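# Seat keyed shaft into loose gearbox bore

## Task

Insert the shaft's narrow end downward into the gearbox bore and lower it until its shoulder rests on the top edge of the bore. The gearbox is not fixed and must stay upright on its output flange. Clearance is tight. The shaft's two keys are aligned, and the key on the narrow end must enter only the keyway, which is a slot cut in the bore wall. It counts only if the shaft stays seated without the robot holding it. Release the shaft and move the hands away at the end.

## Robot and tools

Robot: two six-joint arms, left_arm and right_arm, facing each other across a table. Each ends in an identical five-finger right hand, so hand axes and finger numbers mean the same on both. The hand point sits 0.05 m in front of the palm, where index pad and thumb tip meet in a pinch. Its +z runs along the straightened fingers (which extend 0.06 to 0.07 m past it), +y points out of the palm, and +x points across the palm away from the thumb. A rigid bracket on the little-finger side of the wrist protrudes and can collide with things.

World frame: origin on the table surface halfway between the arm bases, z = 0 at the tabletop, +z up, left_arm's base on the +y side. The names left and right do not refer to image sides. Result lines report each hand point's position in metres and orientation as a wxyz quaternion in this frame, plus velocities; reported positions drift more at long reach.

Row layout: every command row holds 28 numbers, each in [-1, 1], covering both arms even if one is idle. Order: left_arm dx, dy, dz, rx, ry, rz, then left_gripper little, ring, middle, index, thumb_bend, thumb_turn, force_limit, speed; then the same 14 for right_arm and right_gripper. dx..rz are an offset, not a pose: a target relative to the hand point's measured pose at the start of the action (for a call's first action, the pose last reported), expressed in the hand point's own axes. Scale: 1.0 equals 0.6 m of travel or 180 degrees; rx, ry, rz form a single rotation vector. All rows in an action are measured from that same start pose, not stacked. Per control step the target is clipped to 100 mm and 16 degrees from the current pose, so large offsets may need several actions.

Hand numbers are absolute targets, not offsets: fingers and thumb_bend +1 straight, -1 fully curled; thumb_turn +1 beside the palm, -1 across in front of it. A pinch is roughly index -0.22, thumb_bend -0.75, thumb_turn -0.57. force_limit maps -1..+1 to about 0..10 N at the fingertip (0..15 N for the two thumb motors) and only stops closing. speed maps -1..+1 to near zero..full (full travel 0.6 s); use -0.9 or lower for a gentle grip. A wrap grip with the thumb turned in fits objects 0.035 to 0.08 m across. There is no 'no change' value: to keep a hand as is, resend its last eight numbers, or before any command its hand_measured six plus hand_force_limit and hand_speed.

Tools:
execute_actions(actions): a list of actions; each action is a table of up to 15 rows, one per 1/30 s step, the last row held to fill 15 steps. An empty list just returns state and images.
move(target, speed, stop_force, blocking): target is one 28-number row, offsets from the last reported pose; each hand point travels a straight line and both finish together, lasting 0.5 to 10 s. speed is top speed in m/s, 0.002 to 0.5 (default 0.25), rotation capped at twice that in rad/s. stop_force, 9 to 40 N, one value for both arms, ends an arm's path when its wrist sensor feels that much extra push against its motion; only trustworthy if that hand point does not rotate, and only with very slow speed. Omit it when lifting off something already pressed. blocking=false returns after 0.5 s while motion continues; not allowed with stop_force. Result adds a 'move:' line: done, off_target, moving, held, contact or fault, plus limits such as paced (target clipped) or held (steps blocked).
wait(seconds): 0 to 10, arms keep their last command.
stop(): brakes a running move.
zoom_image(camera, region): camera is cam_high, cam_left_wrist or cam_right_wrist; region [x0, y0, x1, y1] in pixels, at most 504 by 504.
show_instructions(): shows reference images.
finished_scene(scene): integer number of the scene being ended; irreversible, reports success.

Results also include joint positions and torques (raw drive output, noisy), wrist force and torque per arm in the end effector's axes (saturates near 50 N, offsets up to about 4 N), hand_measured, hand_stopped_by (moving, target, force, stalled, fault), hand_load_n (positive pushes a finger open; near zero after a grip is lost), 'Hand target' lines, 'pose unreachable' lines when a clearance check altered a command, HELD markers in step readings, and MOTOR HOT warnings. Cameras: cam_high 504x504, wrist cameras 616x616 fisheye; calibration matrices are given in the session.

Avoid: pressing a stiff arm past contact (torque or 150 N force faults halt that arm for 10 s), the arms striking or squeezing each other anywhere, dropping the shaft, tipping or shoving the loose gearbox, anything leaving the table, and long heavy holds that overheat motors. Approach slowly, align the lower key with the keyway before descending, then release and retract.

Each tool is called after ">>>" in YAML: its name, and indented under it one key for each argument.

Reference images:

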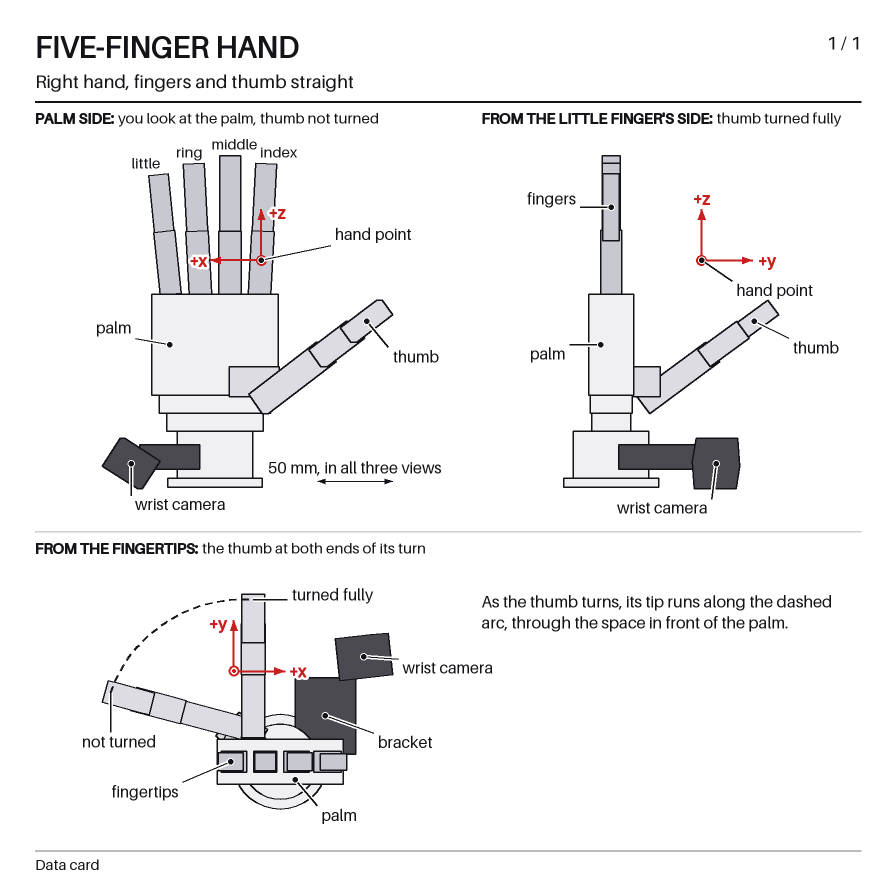

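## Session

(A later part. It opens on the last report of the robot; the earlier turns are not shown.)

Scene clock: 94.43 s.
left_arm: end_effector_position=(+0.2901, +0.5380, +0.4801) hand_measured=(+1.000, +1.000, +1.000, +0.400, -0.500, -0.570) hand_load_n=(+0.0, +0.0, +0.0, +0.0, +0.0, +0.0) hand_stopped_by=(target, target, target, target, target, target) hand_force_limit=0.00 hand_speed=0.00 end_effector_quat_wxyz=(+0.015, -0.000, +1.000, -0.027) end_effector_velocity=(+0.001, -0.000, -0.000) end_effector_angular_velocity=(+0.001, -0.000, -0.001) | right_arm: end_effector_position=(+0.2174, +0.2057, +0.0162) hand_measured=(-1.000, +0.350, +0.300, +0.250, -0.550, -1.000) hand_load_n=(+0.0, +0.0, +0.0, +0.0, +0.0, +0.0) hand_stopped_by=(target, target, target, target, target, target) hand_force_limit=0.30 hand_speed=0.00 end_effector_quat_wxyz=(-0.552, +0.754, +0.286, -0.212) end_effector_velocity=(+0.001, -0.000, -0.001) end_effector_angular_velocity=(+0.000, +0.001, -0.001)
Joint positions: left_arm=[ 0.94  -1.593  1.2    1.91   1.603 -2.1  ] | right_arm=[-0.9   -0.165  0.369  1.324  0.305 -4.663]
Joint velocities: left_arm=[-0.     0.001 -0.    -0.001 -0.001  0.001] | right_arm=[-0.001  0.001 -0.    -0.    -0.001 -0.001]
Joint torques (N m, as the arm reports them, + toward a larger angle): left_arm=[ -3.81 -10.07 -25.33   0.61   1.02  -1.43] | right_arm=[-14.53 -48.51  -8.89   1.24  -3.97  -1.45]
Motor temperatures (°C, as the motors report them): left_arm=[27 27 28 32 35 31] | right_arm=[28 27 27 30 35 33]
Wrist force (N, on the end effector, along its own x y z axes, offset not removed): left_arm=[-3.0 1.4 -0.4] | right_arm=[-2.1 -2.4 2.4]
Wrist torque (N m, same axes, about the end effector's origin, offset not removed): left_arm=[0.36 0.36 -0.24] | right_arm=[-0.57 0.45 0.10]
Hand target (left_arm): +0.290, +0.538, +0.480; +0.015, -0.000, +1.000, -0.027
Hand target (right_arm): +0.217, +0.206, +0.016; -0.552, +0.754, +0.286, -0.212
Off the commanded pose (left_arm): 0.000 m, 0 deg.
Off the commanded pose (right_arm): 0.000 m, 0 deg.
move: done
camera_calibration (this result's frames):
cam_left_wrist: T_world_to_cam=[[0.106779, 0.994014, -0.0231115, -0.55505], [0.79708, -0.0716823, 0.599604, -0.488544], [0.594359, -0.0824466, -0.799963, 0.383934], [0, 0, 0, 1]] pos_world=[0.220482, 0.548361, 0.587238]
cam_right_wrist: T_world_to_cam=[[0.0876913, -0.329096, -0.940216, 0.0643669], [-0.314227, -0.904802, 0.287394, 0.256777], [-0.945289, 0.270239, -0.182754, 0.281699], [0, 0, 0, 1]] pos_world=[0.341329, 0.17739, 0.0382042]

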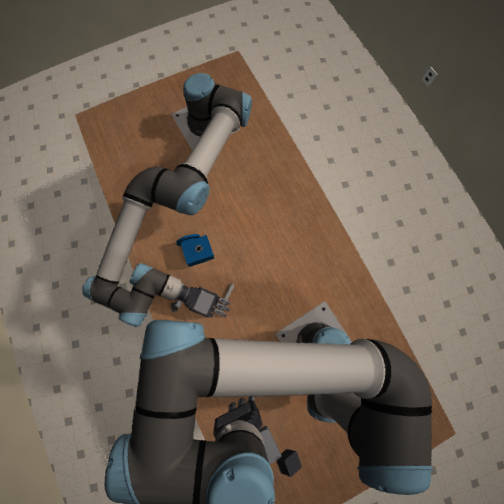

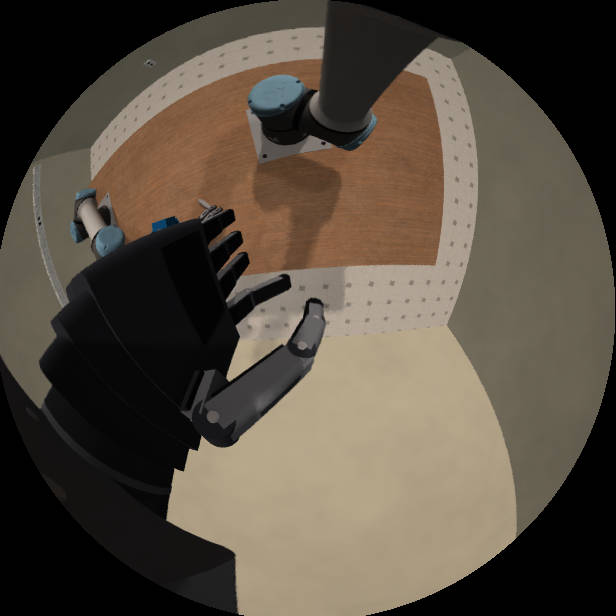

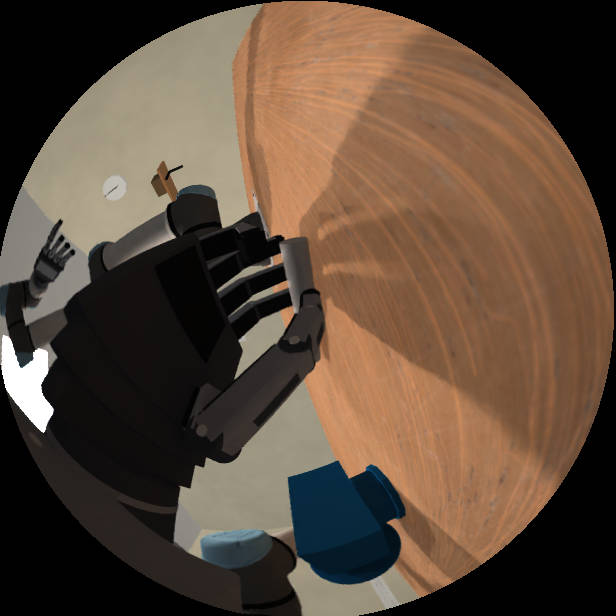

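>>> move:
  target: [0,0,0,0,0,0,1,1,1,0.4,-0.5,-0.57,0,0,0,-0.002,0,0,0,0,-1,-0.1,-0.1,-0.1,-0.55,-1,0.4,-0.85]

>>> move:
  target: [0,0,0,0,0,0,1,1,1,0.4,-0.5,-0.57,0,0,0,-0.02,-0.006,0,0,0,-1,-1,-1,-1,-0.55,-1,1,-0.5]
  speed: 0.02

>>> zoom_image:
  camera: "cam_right_wrist"
  region: [180,180,400,400]

Scene clock: 96.17 s.
left_arm: end_effector_position=(+0.2901, +0.5380, +0.4801) hand_measured=(+1.000, +1.000, +1.000, +0.400, -0.500, -0.570) hand_load_n=(+0.0, +0.0, +0.0, +0.0, +0.0, +0.0) hand_stopped_by=(target, target, target, target, target, target) hand_force_limit=0.00 hand_speed=0.00 end_effector_quat_wxyz=(+0.015, -0.000, +1.000, -0.027) end_effector_velocity=(+0.000, +0.000, -0.000) end_effector_angular_velocity=(+0.001, -0.000, +0.000) | right_arm: end_effector_position=(+0.2172, +0.2060, +0.0175) hand_measured=(-1.000, +0.020, +0.054, +0.012, -0.546, -1.000) hand_load_n=(+0.0, +7.0, +5.0, +10.0, +5.0, +3.0) hand_stopped_by=(target, force, force, force, target, target) hand_force_limit=0.40 hand_speed=-0.85 end_effector_quat_wxyz=(-0.552, +0.754, +0.286, -0.212) end_effector_velocity=(-0.000, -0.000, -0.000) end_effector_angular_velocity=(-0.002, -0.000, +0.000)
Joint positions: left_arm=[ 0.94  -1.593  1.2    1.91   1.603 -2.1  ] | right_arm=[-0.899 -0.167  0.369  1.325  0.305 -4.662]
Joint velocities: left_arm=[-0.001 -0.     0.001 -0.    -0.001 -0.001] | right_arm=[ 0.     0.     0.     0.001  0.001 -0.   ]
Joint torques (N m, as the arm reports them, + toward a larger angle): left_arm=[ -3.71  -9.69 -25.28   0.69   1.06  -1.47] | right_arm=[ 11.62 -49.7  -22.73   0.62  -0.34   1.32]
Motor temperatures (°C, as the motors report them): left_arm=[27 27 28 32 35 31] | right_arm=[28 27 27 30 35 33]
Wrist force (N, on the end effector, along its own x y z axes, offset not removed): left_arm=[-0.7 1.7 3.2] | right_arm=[-1.0 -14.9 1.7]
Wrist torque (N m, same axes, about the end effector's origin, offset not removed): left_arm=[0.14 -0.05 0.07] | right_arm=[-0.89 0.21 -0.35]
Hand target (left_arm): +0.290, +0.538, +0.480; +0.015, -0.000, +1.000, -0.027
Hand target (right_arm): +0.217, +0.206, +0.017; -0.552, +0.754, +0.286, -0.212
Off the commanded pose (left_arm): 0.000 m, 0 deg.
Off the commanded pose (right_arm): 0.000 m, 0 deg.
move: done
camera_calibration (this result's frames):
cam_left_wrist: T_world_to_cam=[[0.106779, 0.994014, -0.0231112, -0.55505], [0.79708, -0.0716825, 0.599604, -0.488544], [0.594359, -0.0824464, -0.799963, 0.383934], [0, 0, 0, 1]] pos_world=[0.220482, 0.548361, 0.587238]
cam_right_wrist: T_world_to_cam=[[0.0877069, -0.329046, -0.940232, 0.0656042], [-0.314229, -0.904818, 0.28734, 0.256615], [-0.945287, 0.270246, -0.182754, 0.28162], [0, 0, 0, 1]] pos_world=[0.341093, 0.17767, 0.0394147]

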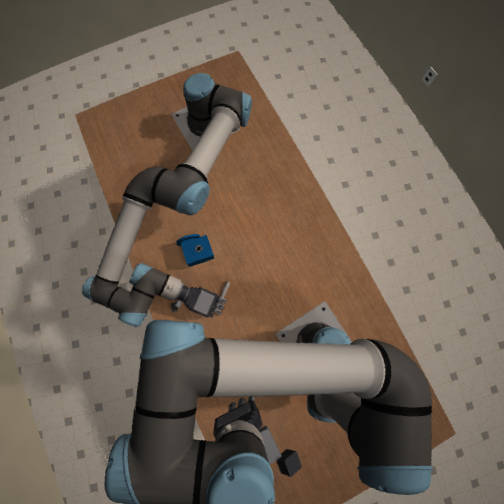

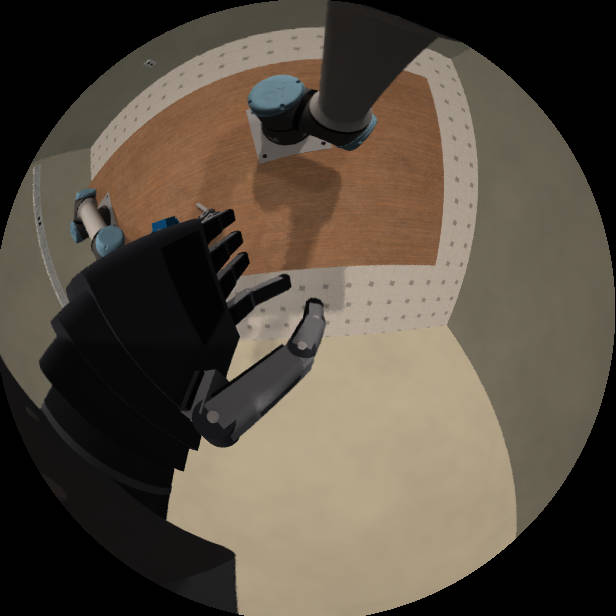

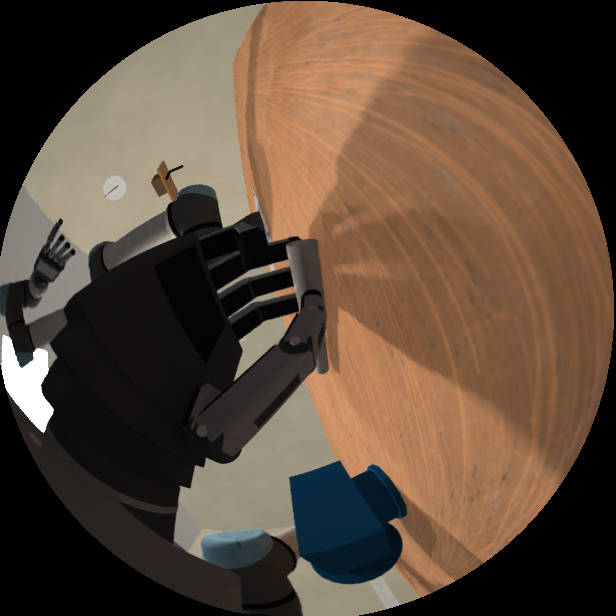

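Scene clock: 97.07 s.
left_arm: end_effector_position=(+0.2901, +0.5380, +0.4801) hand_measured=(+1.000, +1.000, +1.000, +0.400, -0.500, -0.570) hand_load_n=(+0.0, +0.0, +0.0, +0.0, +0.0, +0.0) hand_stopped_by=(target, target, target, target, target, target) hand_force_limit=0.00 hand_speed=0.00 end_effector_quat_wxyz=(+0.015, -0.000, +1.000, -0.027) end_effector_velocity=(-0.000, -0.000, +0.000) end_effector_angular_velocity=(-0.001, -0.001, +0.000) | right_arm: end_effector_position=(+0.2171, +0.2061, +0.0298) hand_measured=(-1.000, -0.002, +0.038, +0.006, -0.550, -1.000) hand_load_n=(+0.0, +0.0, +0.0, +0.0, +0.0, +0.0) hand_stopped_by=(target, force, force, force, target, target) hand_force_limit=1.00 hand_speed=-0.50 end_effector_quat_wxyz=(-0.552, +0.754, +0.286, -0.212) end_effector_velocity=(+0.000, +0.000, +0.001) end_effector_angular_velocity=(+0.002, -0.002, +0.000)
Joint positions: left_arm=[ 0.94  -1.593  1.2    1.91   1.603 -2.1  ] | right_arm=[-0.899 -0.182  0.368  1.34   0.305 -4.661]
Joint velocities: left_arm=[-0.    -0.001  0.    -0.001  0.    -0.001] | right_arm=[-0.    -0.002 -0.001  0.     0.    -0.   ]
Joint torques (N m, as the arm reports them, + toward a larger angle): left_arm=[ -3.33 -10.13 -25.13   0.72   0.93  -1.29] | right_arm=[ 12.79 -65.06 -30.74   3.94   0.32   1.47]
Motor temperatures (°C, as the motors report them): left_arm=[27 27 28 32 35 31] | right_arm=[28 27 27 30 35 33]
Wrist force (N, on the end effector, along its own x y z axes, offset not removed): left_arm=[-0.9 0.8 0.5] | right_arm=[-1.6 -1.9 1.1]
Wrist torque (N m, same axes, about the end effector's origin, offset not removed): left_arm=[0.03 0.07 -0.14] | right_arm=[-0.49 0.42 0.12]
Hand target (left_arm): +0.290, +0.538, +0.480; +0.015, -0.000, +1.000, -0.027
Hand target (right_arm): +0.217, +0.206, +0.030; -0.552, +0.754, +0.286, -0.212
Off the commanded pose (left_arm): 0.000 m, 0 deg.
Off the commanded pose (right_arm): 0.000 m, 0 deg.
move: done
camera_calibration (this result's frames):
cam_left_wrist: T_world_to_cam=[[0.106779, 0.994014, -0.0231117, -0.555049], [0.79708, -0.0716822, 0.599605, -0.488544], [0.594359, -0.0824467, -0.799963, 0.383934], [0, 0, 0, 1]] pos_world=[0.220482, 0.548361, 0.587238]
cam_right_wrist: T_world_to_cam=[[0.0876144, -0.329112, -0.940217, 0.0773379], [-0.314217, -0.904793, 0.287432, 0.253134], [-0.9453, 0.27025, -0.182686, 0.283738], [0, 0, 0, 1]] pos_world=[0.340981, 0.177807, 0.0517905]

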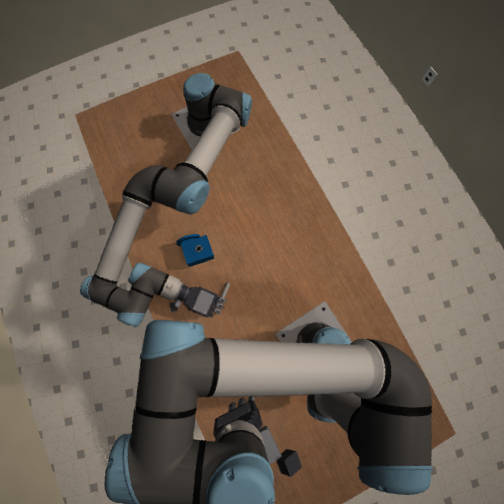

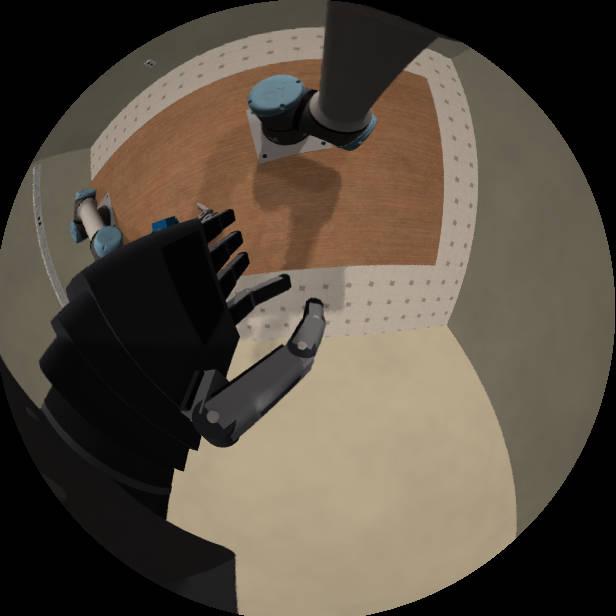

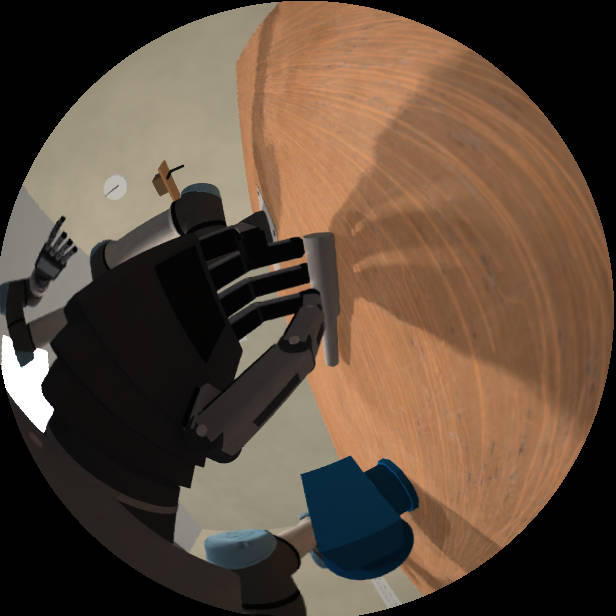

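Region (180, 180, 400, 400) of cam_right_wrist's 616x616 image, scaled by 2.291, with more detail than that image has.

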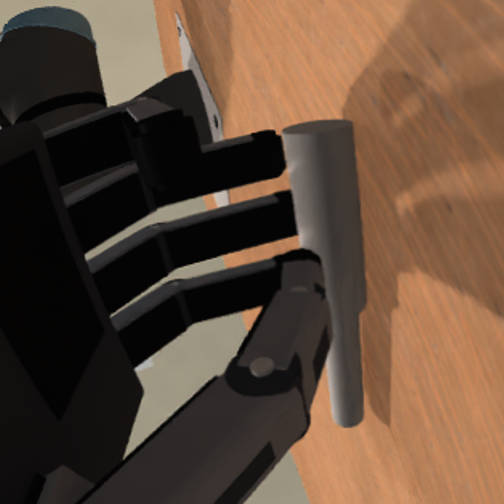

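>>> move:
  target: [0,0,0,0,0,0,1,1,1,0.4,-0.5,-0.57,0,0,0,-0.006,0.002,0.033,0,0,-1,0.35,0.3,0.25,-0.55,-1,0.3,0]
  speed: 0.05

>>> move:
  target: [0,0,0,0,0,0,1,1,1,0.4,-0.5,-0.57,0,0,0,0.04,0.008,0,0,0,-1,0.35,0.3,0.25,-0.55,-1,0.3,0]
  speed: 0.01
  stop_force: 9

>>> zoom_image:
  camera: "cam_right_wrist"
  region: [180,180,400,400]

Scene clock: 98.67 s.
left_arm: end_effector_position=(+0.2901, +0.5380, +0.4801) hand_measured=(+1.000, +1.000, +1.000, +0.400, -0.500, -0.570) hand_load_n=(+0.0, +0.0, +0.0, +0.0, +0.0, +0.0) hand_stopped_by=(target, target, target, target, target, target) hand_force_limit=0.00 hand_speed=0.00 end_effector_quat_wxyz=(+0.015, -0.000, +1.000, -0.027) end_effector_velocity=(+0.001, -0.000, -0.000) end_effector_angular_velocity=(+0.000, -0.000, +0.000) | right_arm: end_effector_position=(+0.2156, +0.2078, +0.0329) hand_measured=(-1.000, +0.350, +0.300, +0.250, -0.550, -1.000) hand_load_n=(+0.0, +0.0, +0.0, +0.0, +0.0, +0.0) hand_stopped_by=(target, target, target, target, target, target) hand_force_limit=0.30 hand_speed=0.00 end_effector_quat_wxyz=(-0.590, +0.725, +0.274, -0.227) end_effector_velocity=(-0.001, -0.000, -0.000) end_effector_angular_velocity=(+0.005, +0.007, +0.002)
Joint positions: left_arm=[ 0.94  -1.593  1.2    1.91   1.603 -2.1  ] | right_arm=[-0.913 -0.162  0.391  1.341  0.202 -4.707]
Joint velocities: left_arm=[ 0.001  0.002 -0.    -0.001 -0.001  0.001] | right_arm=[-0.     0.004  0.     0.008 -0.008 -0.01 ]
Joint torques (N m, as the arm reports them, + toward a larger angle): left_arm=[ -3.53 -10.12 -25.5    0.65   0.88  -1.47] | right_arm=[-14.94 -48.95 -21.75   4.01  -4.24  -1.42]
Motor temperatures (°C, as the motors report them): left_arm=[27 27 28 32 35 31] | right_arm=[28 27 27 30 35 33]
Wrist force (N, on the end effector, along its own x y z axes, offset not removed): left_arm=[-2.6 -1.0 -1.3] | right_arm=[-0.1 -1.6 0.6]
Wrist torque (N m, same axes, about the end effector's origin, offset not removed): left_arm=[-0.05 0.19 -0.27] | right_arm=[-0.44 0.03 0.09]
Hand target (left_arm): +0.290, +0.538, +0.480; +0.015, -0.000, +1.000, -0.027
Hand target (right_arm): +0.216, +0.208, +0.033; -0.590, +0.724, +0.274, -0.227
Off the commanded pose (left_arm): 0.000 m, 0 deg.
Off the commanded pose (right_arm): 0.000 m, 0 deg.
move: done
camera_calibration (this result's frames):
cam_left_wrist: T_world_to_cam=[[0.106779, 0.994014, -0.0231114, -0.55505], [0.79708, -0.0716824, 0.599604, -0.488544], [0.594359, -0.0824465, -0.799963, 0.383934], [0, 0, 0, 1]] pos_world=[0.220482, 0.548361, 0.587238]
cam_right_wrist: T_world_to_cam=[[0.0218664, -0.255844, -0.966471, 0.0806728], [-0.296654, -0.924825, 0.238108, 0.255298], [-0.954735, 0.281501, -0.0961198, 0.279322], [0, 0, 0, 1]] pos_world=[0.340649, 0.178116, 0.0440278]

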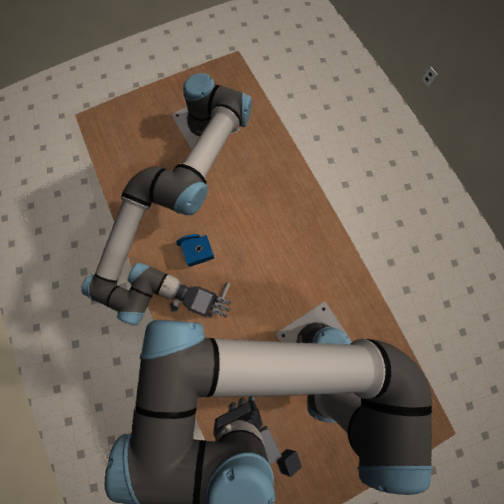

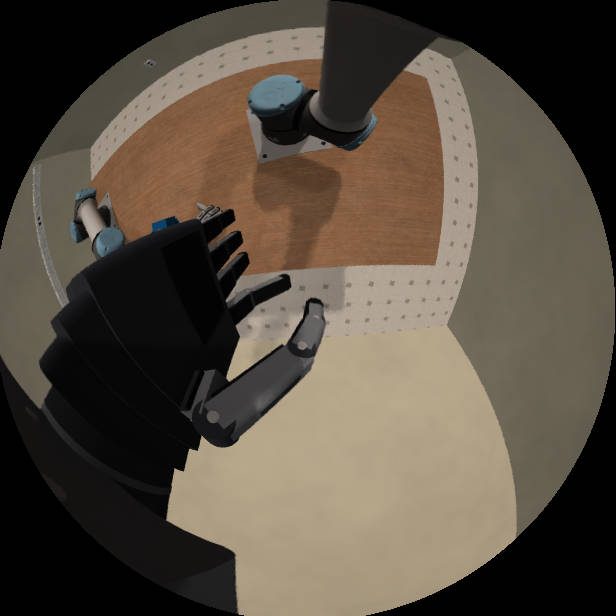

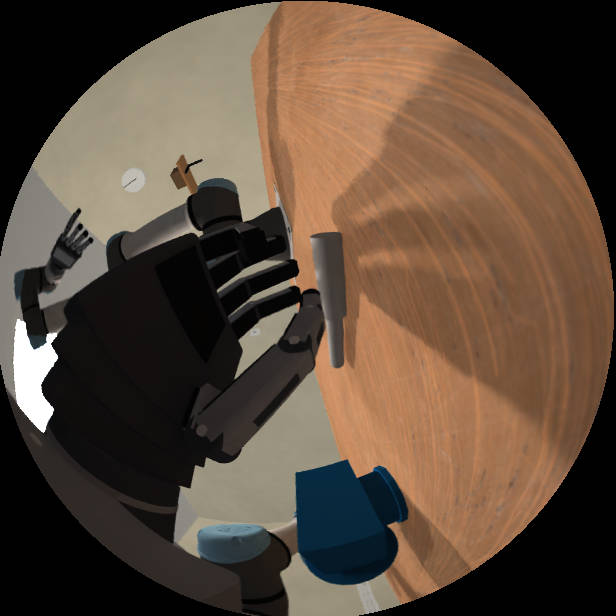

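Scene clock: 101.40 s.
left_arm: end_effector_position=(+0.2901, +0.5380, +0.4801) hand_measured=(+1.000, +1.000, +1.000, +0.400, -0.500, -0.570) hand_load_n=(+0.0, +0.0, +0.0, +0.0, +0.0, +0.0) hand_stopped_by=(target, target, target, target, target, target) hand_force_limit=0.00 hand_speed=0.00 end_effector_quat_wxyz=(+0.015, -0.000, +1.000, -0.027) end_effector_velocity=(-0.001, +0.000, +0.000) end_effector_angular_velocity=(-0.001, -0.001, +0.000) | right_arm: end_effector_position=(+0.2158, +0.2076, +0.0094) hand_measured=(-1.000, +0.350, +0.300, +0.250, -0.556, -1.000) hand_load_n=(+0.0, +0.0, +0.0, +0.0, -6.5, +0.5) hand_stopped_by=(target, target, target, target, target, target) hand_force_limit=0.30 hand_speed=0.00 end_effector_quat_wxyz=(-0.590, +0.725, +0.274, -0.227) end_effector_velocity=(-0.000, -0.000, +0.002) end_effector_angular_velocity=(-0.002, +0.003, -0.000)
Joint positions: left_arm=[ 0.94  -1.593  1.2    1.91   1.603 -2.1  ] | right_arm=[-0.914 -0.127  0.38   1.319  0.202 -4.708]
Joint velocities: left_arm=[-0.    -0.002  0.001  0.     0.    -0.001] | right_arm=[-0.    -0.004  0.003  0.005 -0.001  0.   ]
Joint torques (N m, as the arm reports them, + toward a larger angle): left_arm=[ -3.56  -9.77 -25.17   0.8    0.97  -1.57] | right_arm=[ -5.1  -58.19  -6.72   2.31   0.85  -1.5 ]
Motor temperatures (°C, as the motors report them): left_arm=[27 27 28 32 35 31] | right_arm=[28 27 27 30 35 33]
Wrist force (N, on the end effector, along its own x y z axes, offset not removed): left_arm=[-3.1 1.2 2.8] | right_arm=[-1.7 -10.0 -8.0]
Wrist torque (N m, same axes, about the end effector's origin, offset not removed): left_arm=[0.03 0.41 -0.19] | right_arm=[-0.20 0.23 0.10]
Hand target (left_arm): +0.290, +0.538, +0.480; +0.015, -0.000, +1.000, -0.027
Hand target (right_arm): +0.216, +0.208, +0.010; -0.590, +0.725, +0.274, -0.227
Off the commanded pose (left_arm): 0.000 m, 0 deg.
Off the commanded pose (right_arm): 0.001 m, 0 deg.
move: contact (right_arm)
camera_calibration (this result's frames):
cam_left_wrist: T_world_to_cam=[[0.106779, 0.994014, -0.0231116, -0.555049], [0.79708, -0.0716825, 0.599604, -0.488544], [0.594358, -0.0824468, -0.799963, 0.383934], [0, 0, 0, 1]] pos_world=[0.220481, 0.548361, 0.587238]
cam_right_wrist: T_world_to_cam=[[0.0220564, -0.255644, -0.966519, 0.0578827], [-0.296854, -0.924829, 0.237842, 0.260862], [-0.954668, 0.281669, -0.0962871, 0.277239], [0, 0, 0, 1]] pos_world=[0.340832, 0.17796, 0.0205953]

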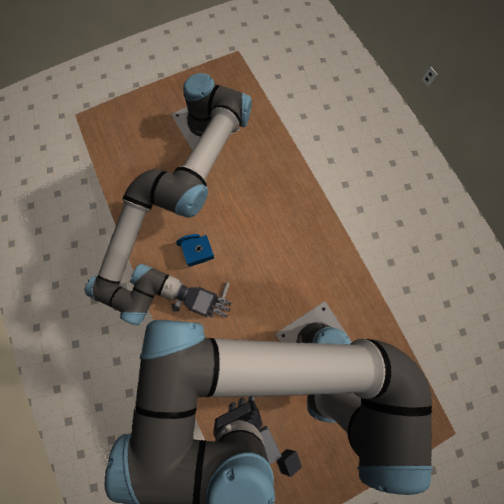

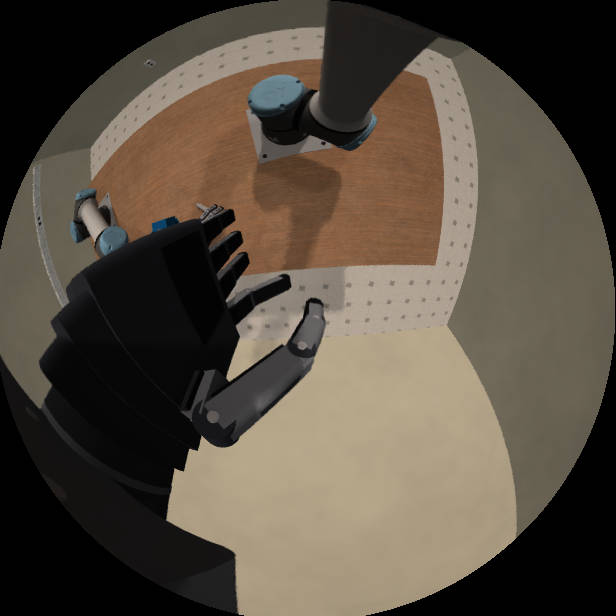

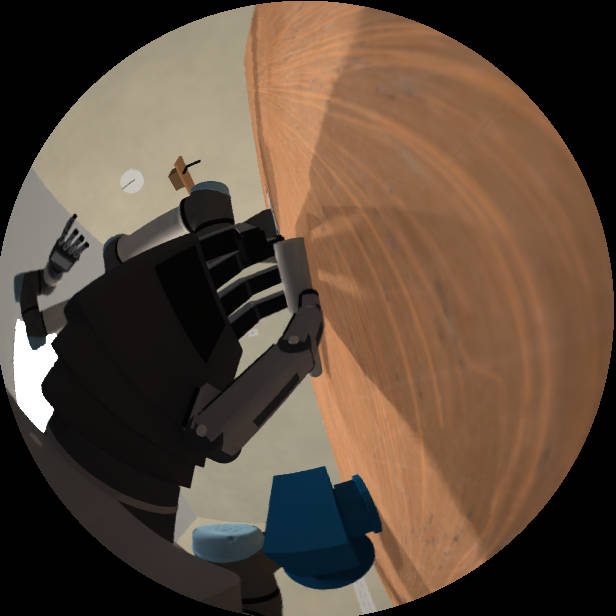

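Region (180, 180, 400, 400) of cam_right_wrist's 616x616 image, scaled by 2.291, with more detail than that image has.

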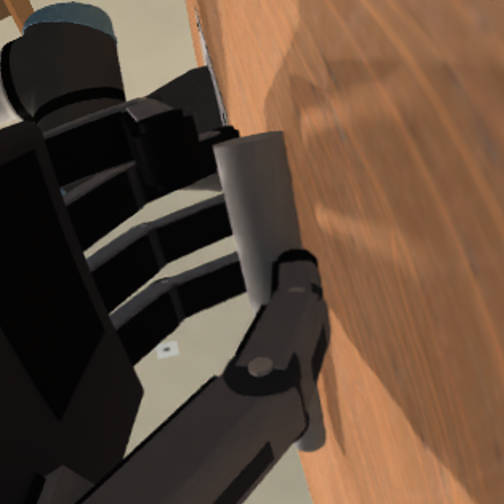

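Thumb on table. Raise 3 mm and close.

>>> move:
  target: [0,0,0,0,0,0,1,1,1,0.4,-0.5,-0.57,0,0,0,-0.005,-0.001,0,0,0,-1,-0.2,-0.2,-0.2,-0.55,-1,0.5,-0.85]
  speed: 0.02

>>> zoom_image:
  camera: "cam_right_wrist"
  region: [180,180,400,400]

Scene clock: 103.17 s.
left_arm: end_effector_position=(+0.2901, +0.5380, +0.4801) hand_measured=(+1.000, +1.000, +1.000, +0.400, -0.500, -0.570) hand_load_n=(+0.0, +0.0, +0.0, +0.0, +0.0, +0.0) hand_stopped_by=(target, target, target, target, target, target) hand_force_limit=0.00 hand_speed=0.00 end_effector_quat_wxyz=(+0.015, -0.000, +1.000, -0.027) end_effector_velocity=(+0.000, -0.000, +0.000) end_effector_angular_velocity=(+0.001, +0.001, +0.000) | right_arm: end_effector_position=(+0.2159, +0.2077, +0.0125) hand_measured=(-1.000, +0.020, +0.120, +0.020, -0.546, -1.000) hand_load_n=(+0.0, +7.5, +6.0, +9.0, +6.5, +4.0) hand_stopped_by=(target, force, force, force, target, target) hand_force_limit=0.50 hand_speed=-0.85 end_effector_quat_wxyz=(-0.590, +0.725, +0.274, -0.227) end_effector_velocity=(+0.000, -0.000, +0.000) end_effector_angular_velocity=(+0.000, +0.002, -0.001)
Joint positions: left_arm=[ 0.94  -1.593  1.2    1.91   1.603 -2.1  ] | right_arm=[-0.914 -0.132  0.382  1.321  0.202 -4.708]
Joint velocities: left_arm=[ 0.     0.001 -0.002  0.002  0.    -0.   ] | right_arm=[-0.001  0.     0.001  0.    -0.001 -0.   ]
Joint torques (N m, as the arm reports them, + toward a larger angle): left_arm=[ -3.09  -9.9  -25.6    0.85   0.95  -1.41] | right_arm=[  2.47 -48.85  -5.42  -0.16   0.84   1.2 ]
Motor temperatures (°C, as the motors report them): left_arm=[27 27 28 32 35 31] | right_arm=[28 27 27 30 35 33]
Wrist force (N, on the end effector, along its own x y z axes, offset not removed): left_arm=[-4.6 -4.0 2.4] | right_arm=[1.2 -13.6 2.4]
Wrist torque (N m, same axes, about the end effector's origin, offset not removed): left_arm=[-0.72 0.53 -0.52] | right_arm=[-0.15 0.01 -0.03]
Hand target (left_arm): +0.290, +0.538, +0.480; +0.015, -0.000, +1.000, -0.027
Hand target (right_arm): +0.216, +0.208, +0.012; -0.590, +0.725, +0.274, -0.227
Off the commanded pose (left_arm): 0.000 m, 0 deg.
Off the commanded pose (right_arm): 0.000 m, 0 deg.
move: done
camera_calibration (this result's frames):
cam_left_wrist: T_world_to_cam=[[0.106778, 0.994014, -0.0231114, -0.55505], [0.79708, -0.0716823, 0.599604, -0.488544], [0.594359, -0.0824465, -0.799963, 0.383934], [0, 0, 0, 1]] pos_world=[0.220482, 0.548361, 0.587238]
cam_right_wrist: T_world_to_cam=[[0.0220753, -0.255622, -0.966525, 0.0608702], [-0.296881, -0.924828, 0.237813, 0.26015], [-0.954659, 0.281693, -0.0963051, 0.277541], [0, 0, 0, 1]] pos_world=[0.340847, 0.177972, 0.0236941]

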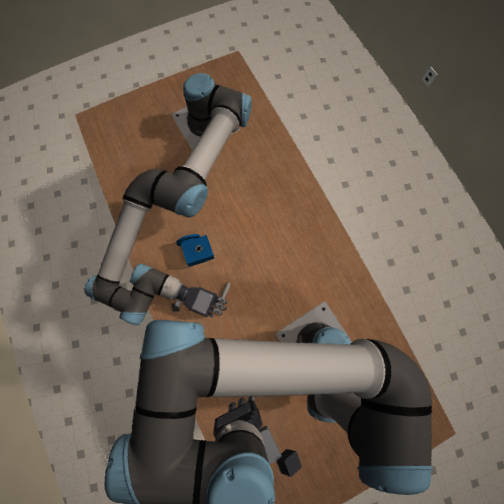

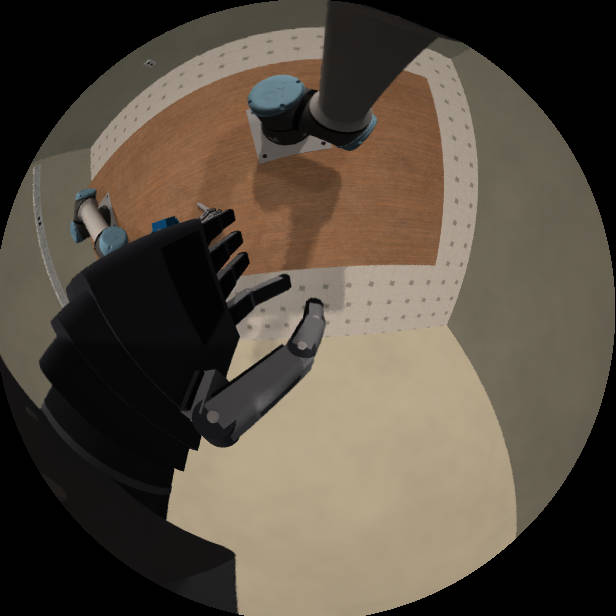

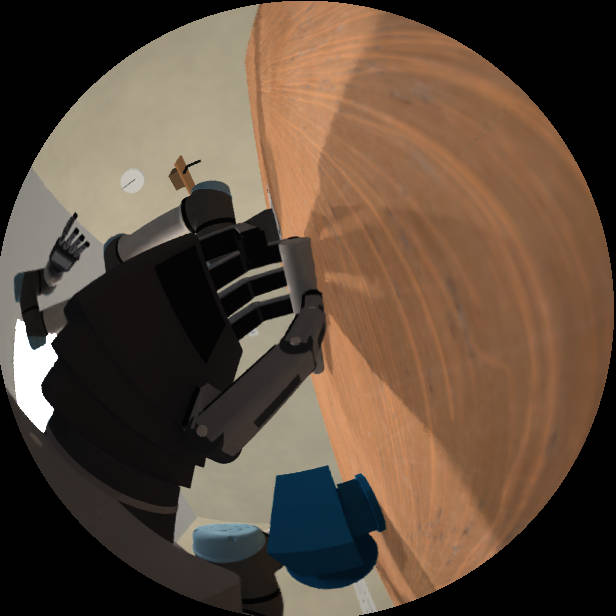

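Region (180, 180, 400, 400) of cam_right_wrist's 616x616 image, scaled by 2.291, with more detail than that image has.

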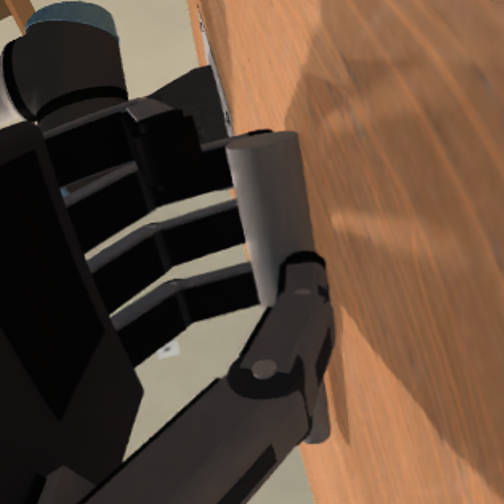

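>>> execute_actions:
  actions:
    - [[0,0,0,0,0,0,1,1,1,0.4,-0.5,-0.57,0,0,0,-0.002,0,0,0,0,-1,-0.22,-0.22,-0.22,-0.55,-1,0.7,-0.85]]
    - [[0,0,0,0,0,0,1,1,1,0.4,-0.5,-0.57,0,0,0,-0.002,0,0,0,0,-1,-0.24,-0.24,-0.24,-0.55,-1,0.7,-0.85]]
    - [[0,0,0,0,0,0,1,1,1,0.4,-0.5,-0.57,0,0,0,-0.002,0,0,0,0,-1,-0.26,-0.26,-0.26,-0.55,-1,0.7,-0.85]]
    - [[0,0,0,0,0,0,1,1,1,0.4,-0.5,-0.57,0,0,0,-0.003,0,0,0,0,-1,-0.28,-0.28,-0.28,-0.55,-1,0.7,-0.85]]
    - [[0,0,0,0,0,0,1,1,1,0.4,-0.5,-0.57,0,0,0,-0.01,0,0,0,0,-1,-0.3,-0.3,-0.3,-0.55,-1,0.7,-0.85]]

>>> zoom_image:
  camera: "cam_right_wrist"
  region: [180,180,400,400]

Scene clock: 105.90 s.
left_arm: end_effector_position=(+0.2901, +0.5380, +0.4801) hand_measured=(+1.000, +1.000, +1.000, +0.400, -0.500, -0.570) hand_load_n=(+0.0, +0.0, +0.0, +0.0, +0.0, +0.0) hand_stopped_by=(target, target, target, target, target, target) hand_force_limit=0.00 hand_speed=0.00 end_effector_quat_wxyz=(+0.015, -0.000, +1.000, -0.027) end_effector_velocity=(+0.000, -0.000, -0.001) end_effector_angular_velocity=(+0.000, +0.000, -0.001) | right_arm: end_effector_position=(+0.2144, +0.2094, +0.0236) hand_measured=(-1.000, -0.002, +0.026, +0.010, -0.542, -1.000) hand_load_n=(+0.0, +8.5, +9.0, +9.0, +14.5, +5.5) hand_stopped_by=(target, force, force, force, target, target) hand_force_limit=0.70 hand_speed=-0.85 end_effector_quat_wxyz=(-0.590, +0.725, +0.274, -0.227) end_effector_velocity=(-0.000, +0.000, -0.000) end_effector_angular_velocity=(+0.000, -0.001, +0.000)
Joint positions: left_arm=[ 0.94  -1.593  1.2    1.91   1.603 -2.1  ] | right_arm=[-0.91  -0.148  0.383  1.321  0.202 -4.692]
Joint velocities: left_arm=[ 0.     0.     0.001 -0.001 -0.     0.001] | right_arm=[ 0.    -0.001  0.001 -0.003  0.001  0.001]
Joint torques (N m, as the arm reports them, + toward a larger angle): left_arm=[ -3.19 -10.16 -25.04   0.81   1.05  -1.46] | right_arm=[ 12.59 -66.94  -9.66   1.62  -0.77   1.71]
Motor temperatures (°C, as the motors report them): left_arm=[27 27 28 32 35 31] | right_arm=[28 27 27 30 35 33]
Wrist force (N, on the end effector, along its own x y z axes, offset not removed): left_arm=[-0.4 0.1 -0.2] | right_arm=[-2.1 2.0 0.1]
Wrist torque (N m, same axes, about the end effector's origin, offset not removed): left_arm=[-0.01 -0.10 -0.01] | right_arm=[-0.19 0.48 0.10]
Hand target (left_arm): +0.290, +0.538, +0.480; +0.015, -0.000, +1.000, -0.027
Hand target (right_arm): +0.214, +0.209, +0.024; -0.590, +0.725, +0.274, -0.227
Off the commanded pose (left_arm): 0.000 m, 0 deg.
Off the commanded pose (right_arm): 0.000 m, 0 deg.
Step readings (end_effector_position; steps 1 to 15: 1st action; 16 to 30: 2nd action; 31 to 45: 3rd action; 46 to 60: 4th action; 61 to 75: 5th action):
0: left_arm (+0.2901, +0.5380, +0.4801) | right_arm (+0.2159, +0.2077, +0.0125)
1: left_arm (+0.2901, +0.5380, +0.4801) | right_arm (+0.2159, +0.2077, +0.0125)
2: left_arm (+0.2901, +0.5380, +0.4801) | right_arm (+0.2159, +0.2077, +0.0126)
4: left_arm (+0.2901, +0.5380, +0.4801) | right_arm (+0.2158, +0.2077, +0.0130)
8: left_arm (+0.2901, +0.5380, +0.4801) | right_arm (+0.2157, +0.2078, +0.0135)
15: left_arm (+0.2901, +0.5380, +0.4801) | right_arm (+0.2157, +0.2078, +0.0137)
16: left_arm (+0.2901, +0.5380, +0.4801) | right_arm (+0.2157, +0.2078, +0.0137)
17: left_arm (+0.2901, +0.5380, +0.4801) | right_arm (+0.2157, +0.2078, +0.0138)
19: left_arm (+0.2901, +0.5380, +0.4801) | right_arm (+0.2156, +0.2079, +0.0143)
23: left_arm (+0.2901, +0.5380, +0.4801) | right_arm (+0.2156, +0.2080, +0.0148)
30: left_arm (+0.2901, +0.5380, +0.4801) | right_arm (+0.2156, +0.2080, +0.0148)
31: left_arm (+0.2901, +0.5380, +0.4801) | right_arm (+0.2156, +0.2080, +0.0148)
32: left_arm (+0.2901, +0.5380, +0.4801) | right_arm (+0.2155, +0.2080, +0.0150)
34: left_arm (+0.2901, +0.5380, +0.4801) | right_arm (+0.2155, +0.2081, +0.0155)
38: left_arm (+0.2901, +0.5380, +0.4801) | right_arm (+0.2154, +0.2082, +0.0159)
45: left_arm (+0.2901, +0.5380, +0.4801) | right_arm (+0.2154, +0.2082, +0.0160)
46: left_arm (+0.2901, +0.5380, +0.4801) | right_arm (+0.2154, +0.2082, +0.0160)
47: left_arm (+0.2901, +0.5380, +0.4801) | right_arm (+0.2154, +0.2082, +0.0162)
49: left_arm (+0.2901, +0.5380, +0.4801) | right_arm (+0.2153, +0.2083, +0.0170)
53: left_arm (+0.2901, +0.5380, +0.4801) | right_arm (+0.2152, +0.2084, +0.0176)
60: left_arm (+0.2901, +0.5380, +0.4801) | right_arm (+0.2152, +0.2084, +0.0178)
61: left_arm (+0.2901, +0.5380, +0.4801) | right_arm (+0.2152, +0.2084, +0.0178)
62: left_arm (+0.2901, +0.5380, +0.4801) | right_arm (+0.2151, +0.2086, +0.0185)
64: left_arm (+0.2901, +0.5380, +0.4801) | right_arm (+0.2147, +0.2090, +0.0212)
68: left_arm (+0.2901, +0.5380, +0.4801) | right_arm (+0.2144, +0.2093, +0.0232)
75: end_effector_position above
camera_calibration (this result's frames):
cam_left_wrist: T_world_to_cam=[[0.106779, 0.994014, -0.0231118, -0.555049], [0.79708, -0.0716823, 0.599605, -0.488544], [0.594359, -0.082447, -0.799963, 0.383934], [0, 0, 0, 1]] pos_world=[0.220482, 0.548361, 0.587238]
cam_right_wrist: T_world_to_cam=[[0.0220294, -0.255681, -0.96651, 0.0721143], [-0.296867, -0.924814, 0.237884, 0.258638], [-0.954665, 0.281685, -0.0962763, 0.276724], [0, 0, 0, 1]] pos_world=[0.339372, 0.179681, 0.0348153]

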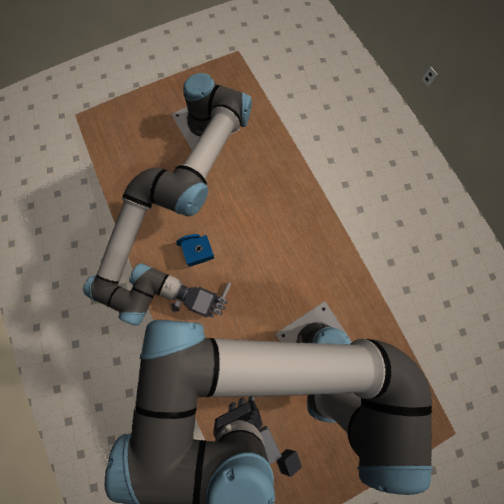

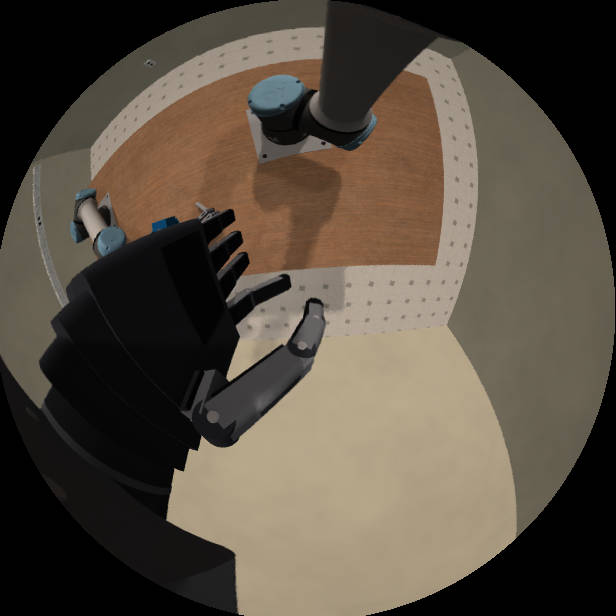

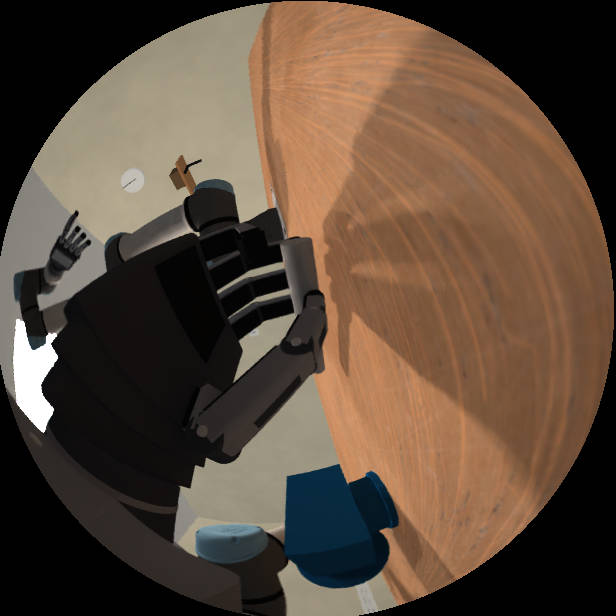

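Region (180, 180, 400, 400) of cam_right_wrist's 616x616 image, scaled by 2.291, with more detail than that image has.

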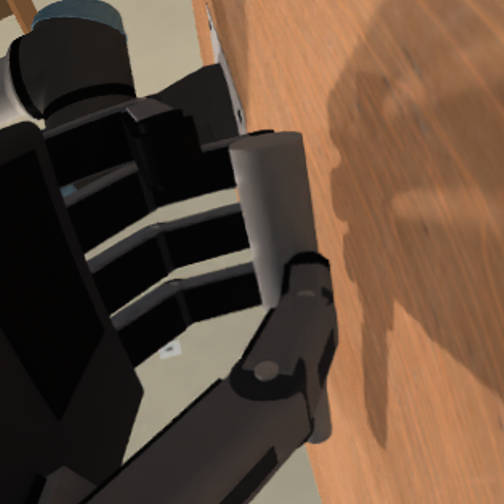

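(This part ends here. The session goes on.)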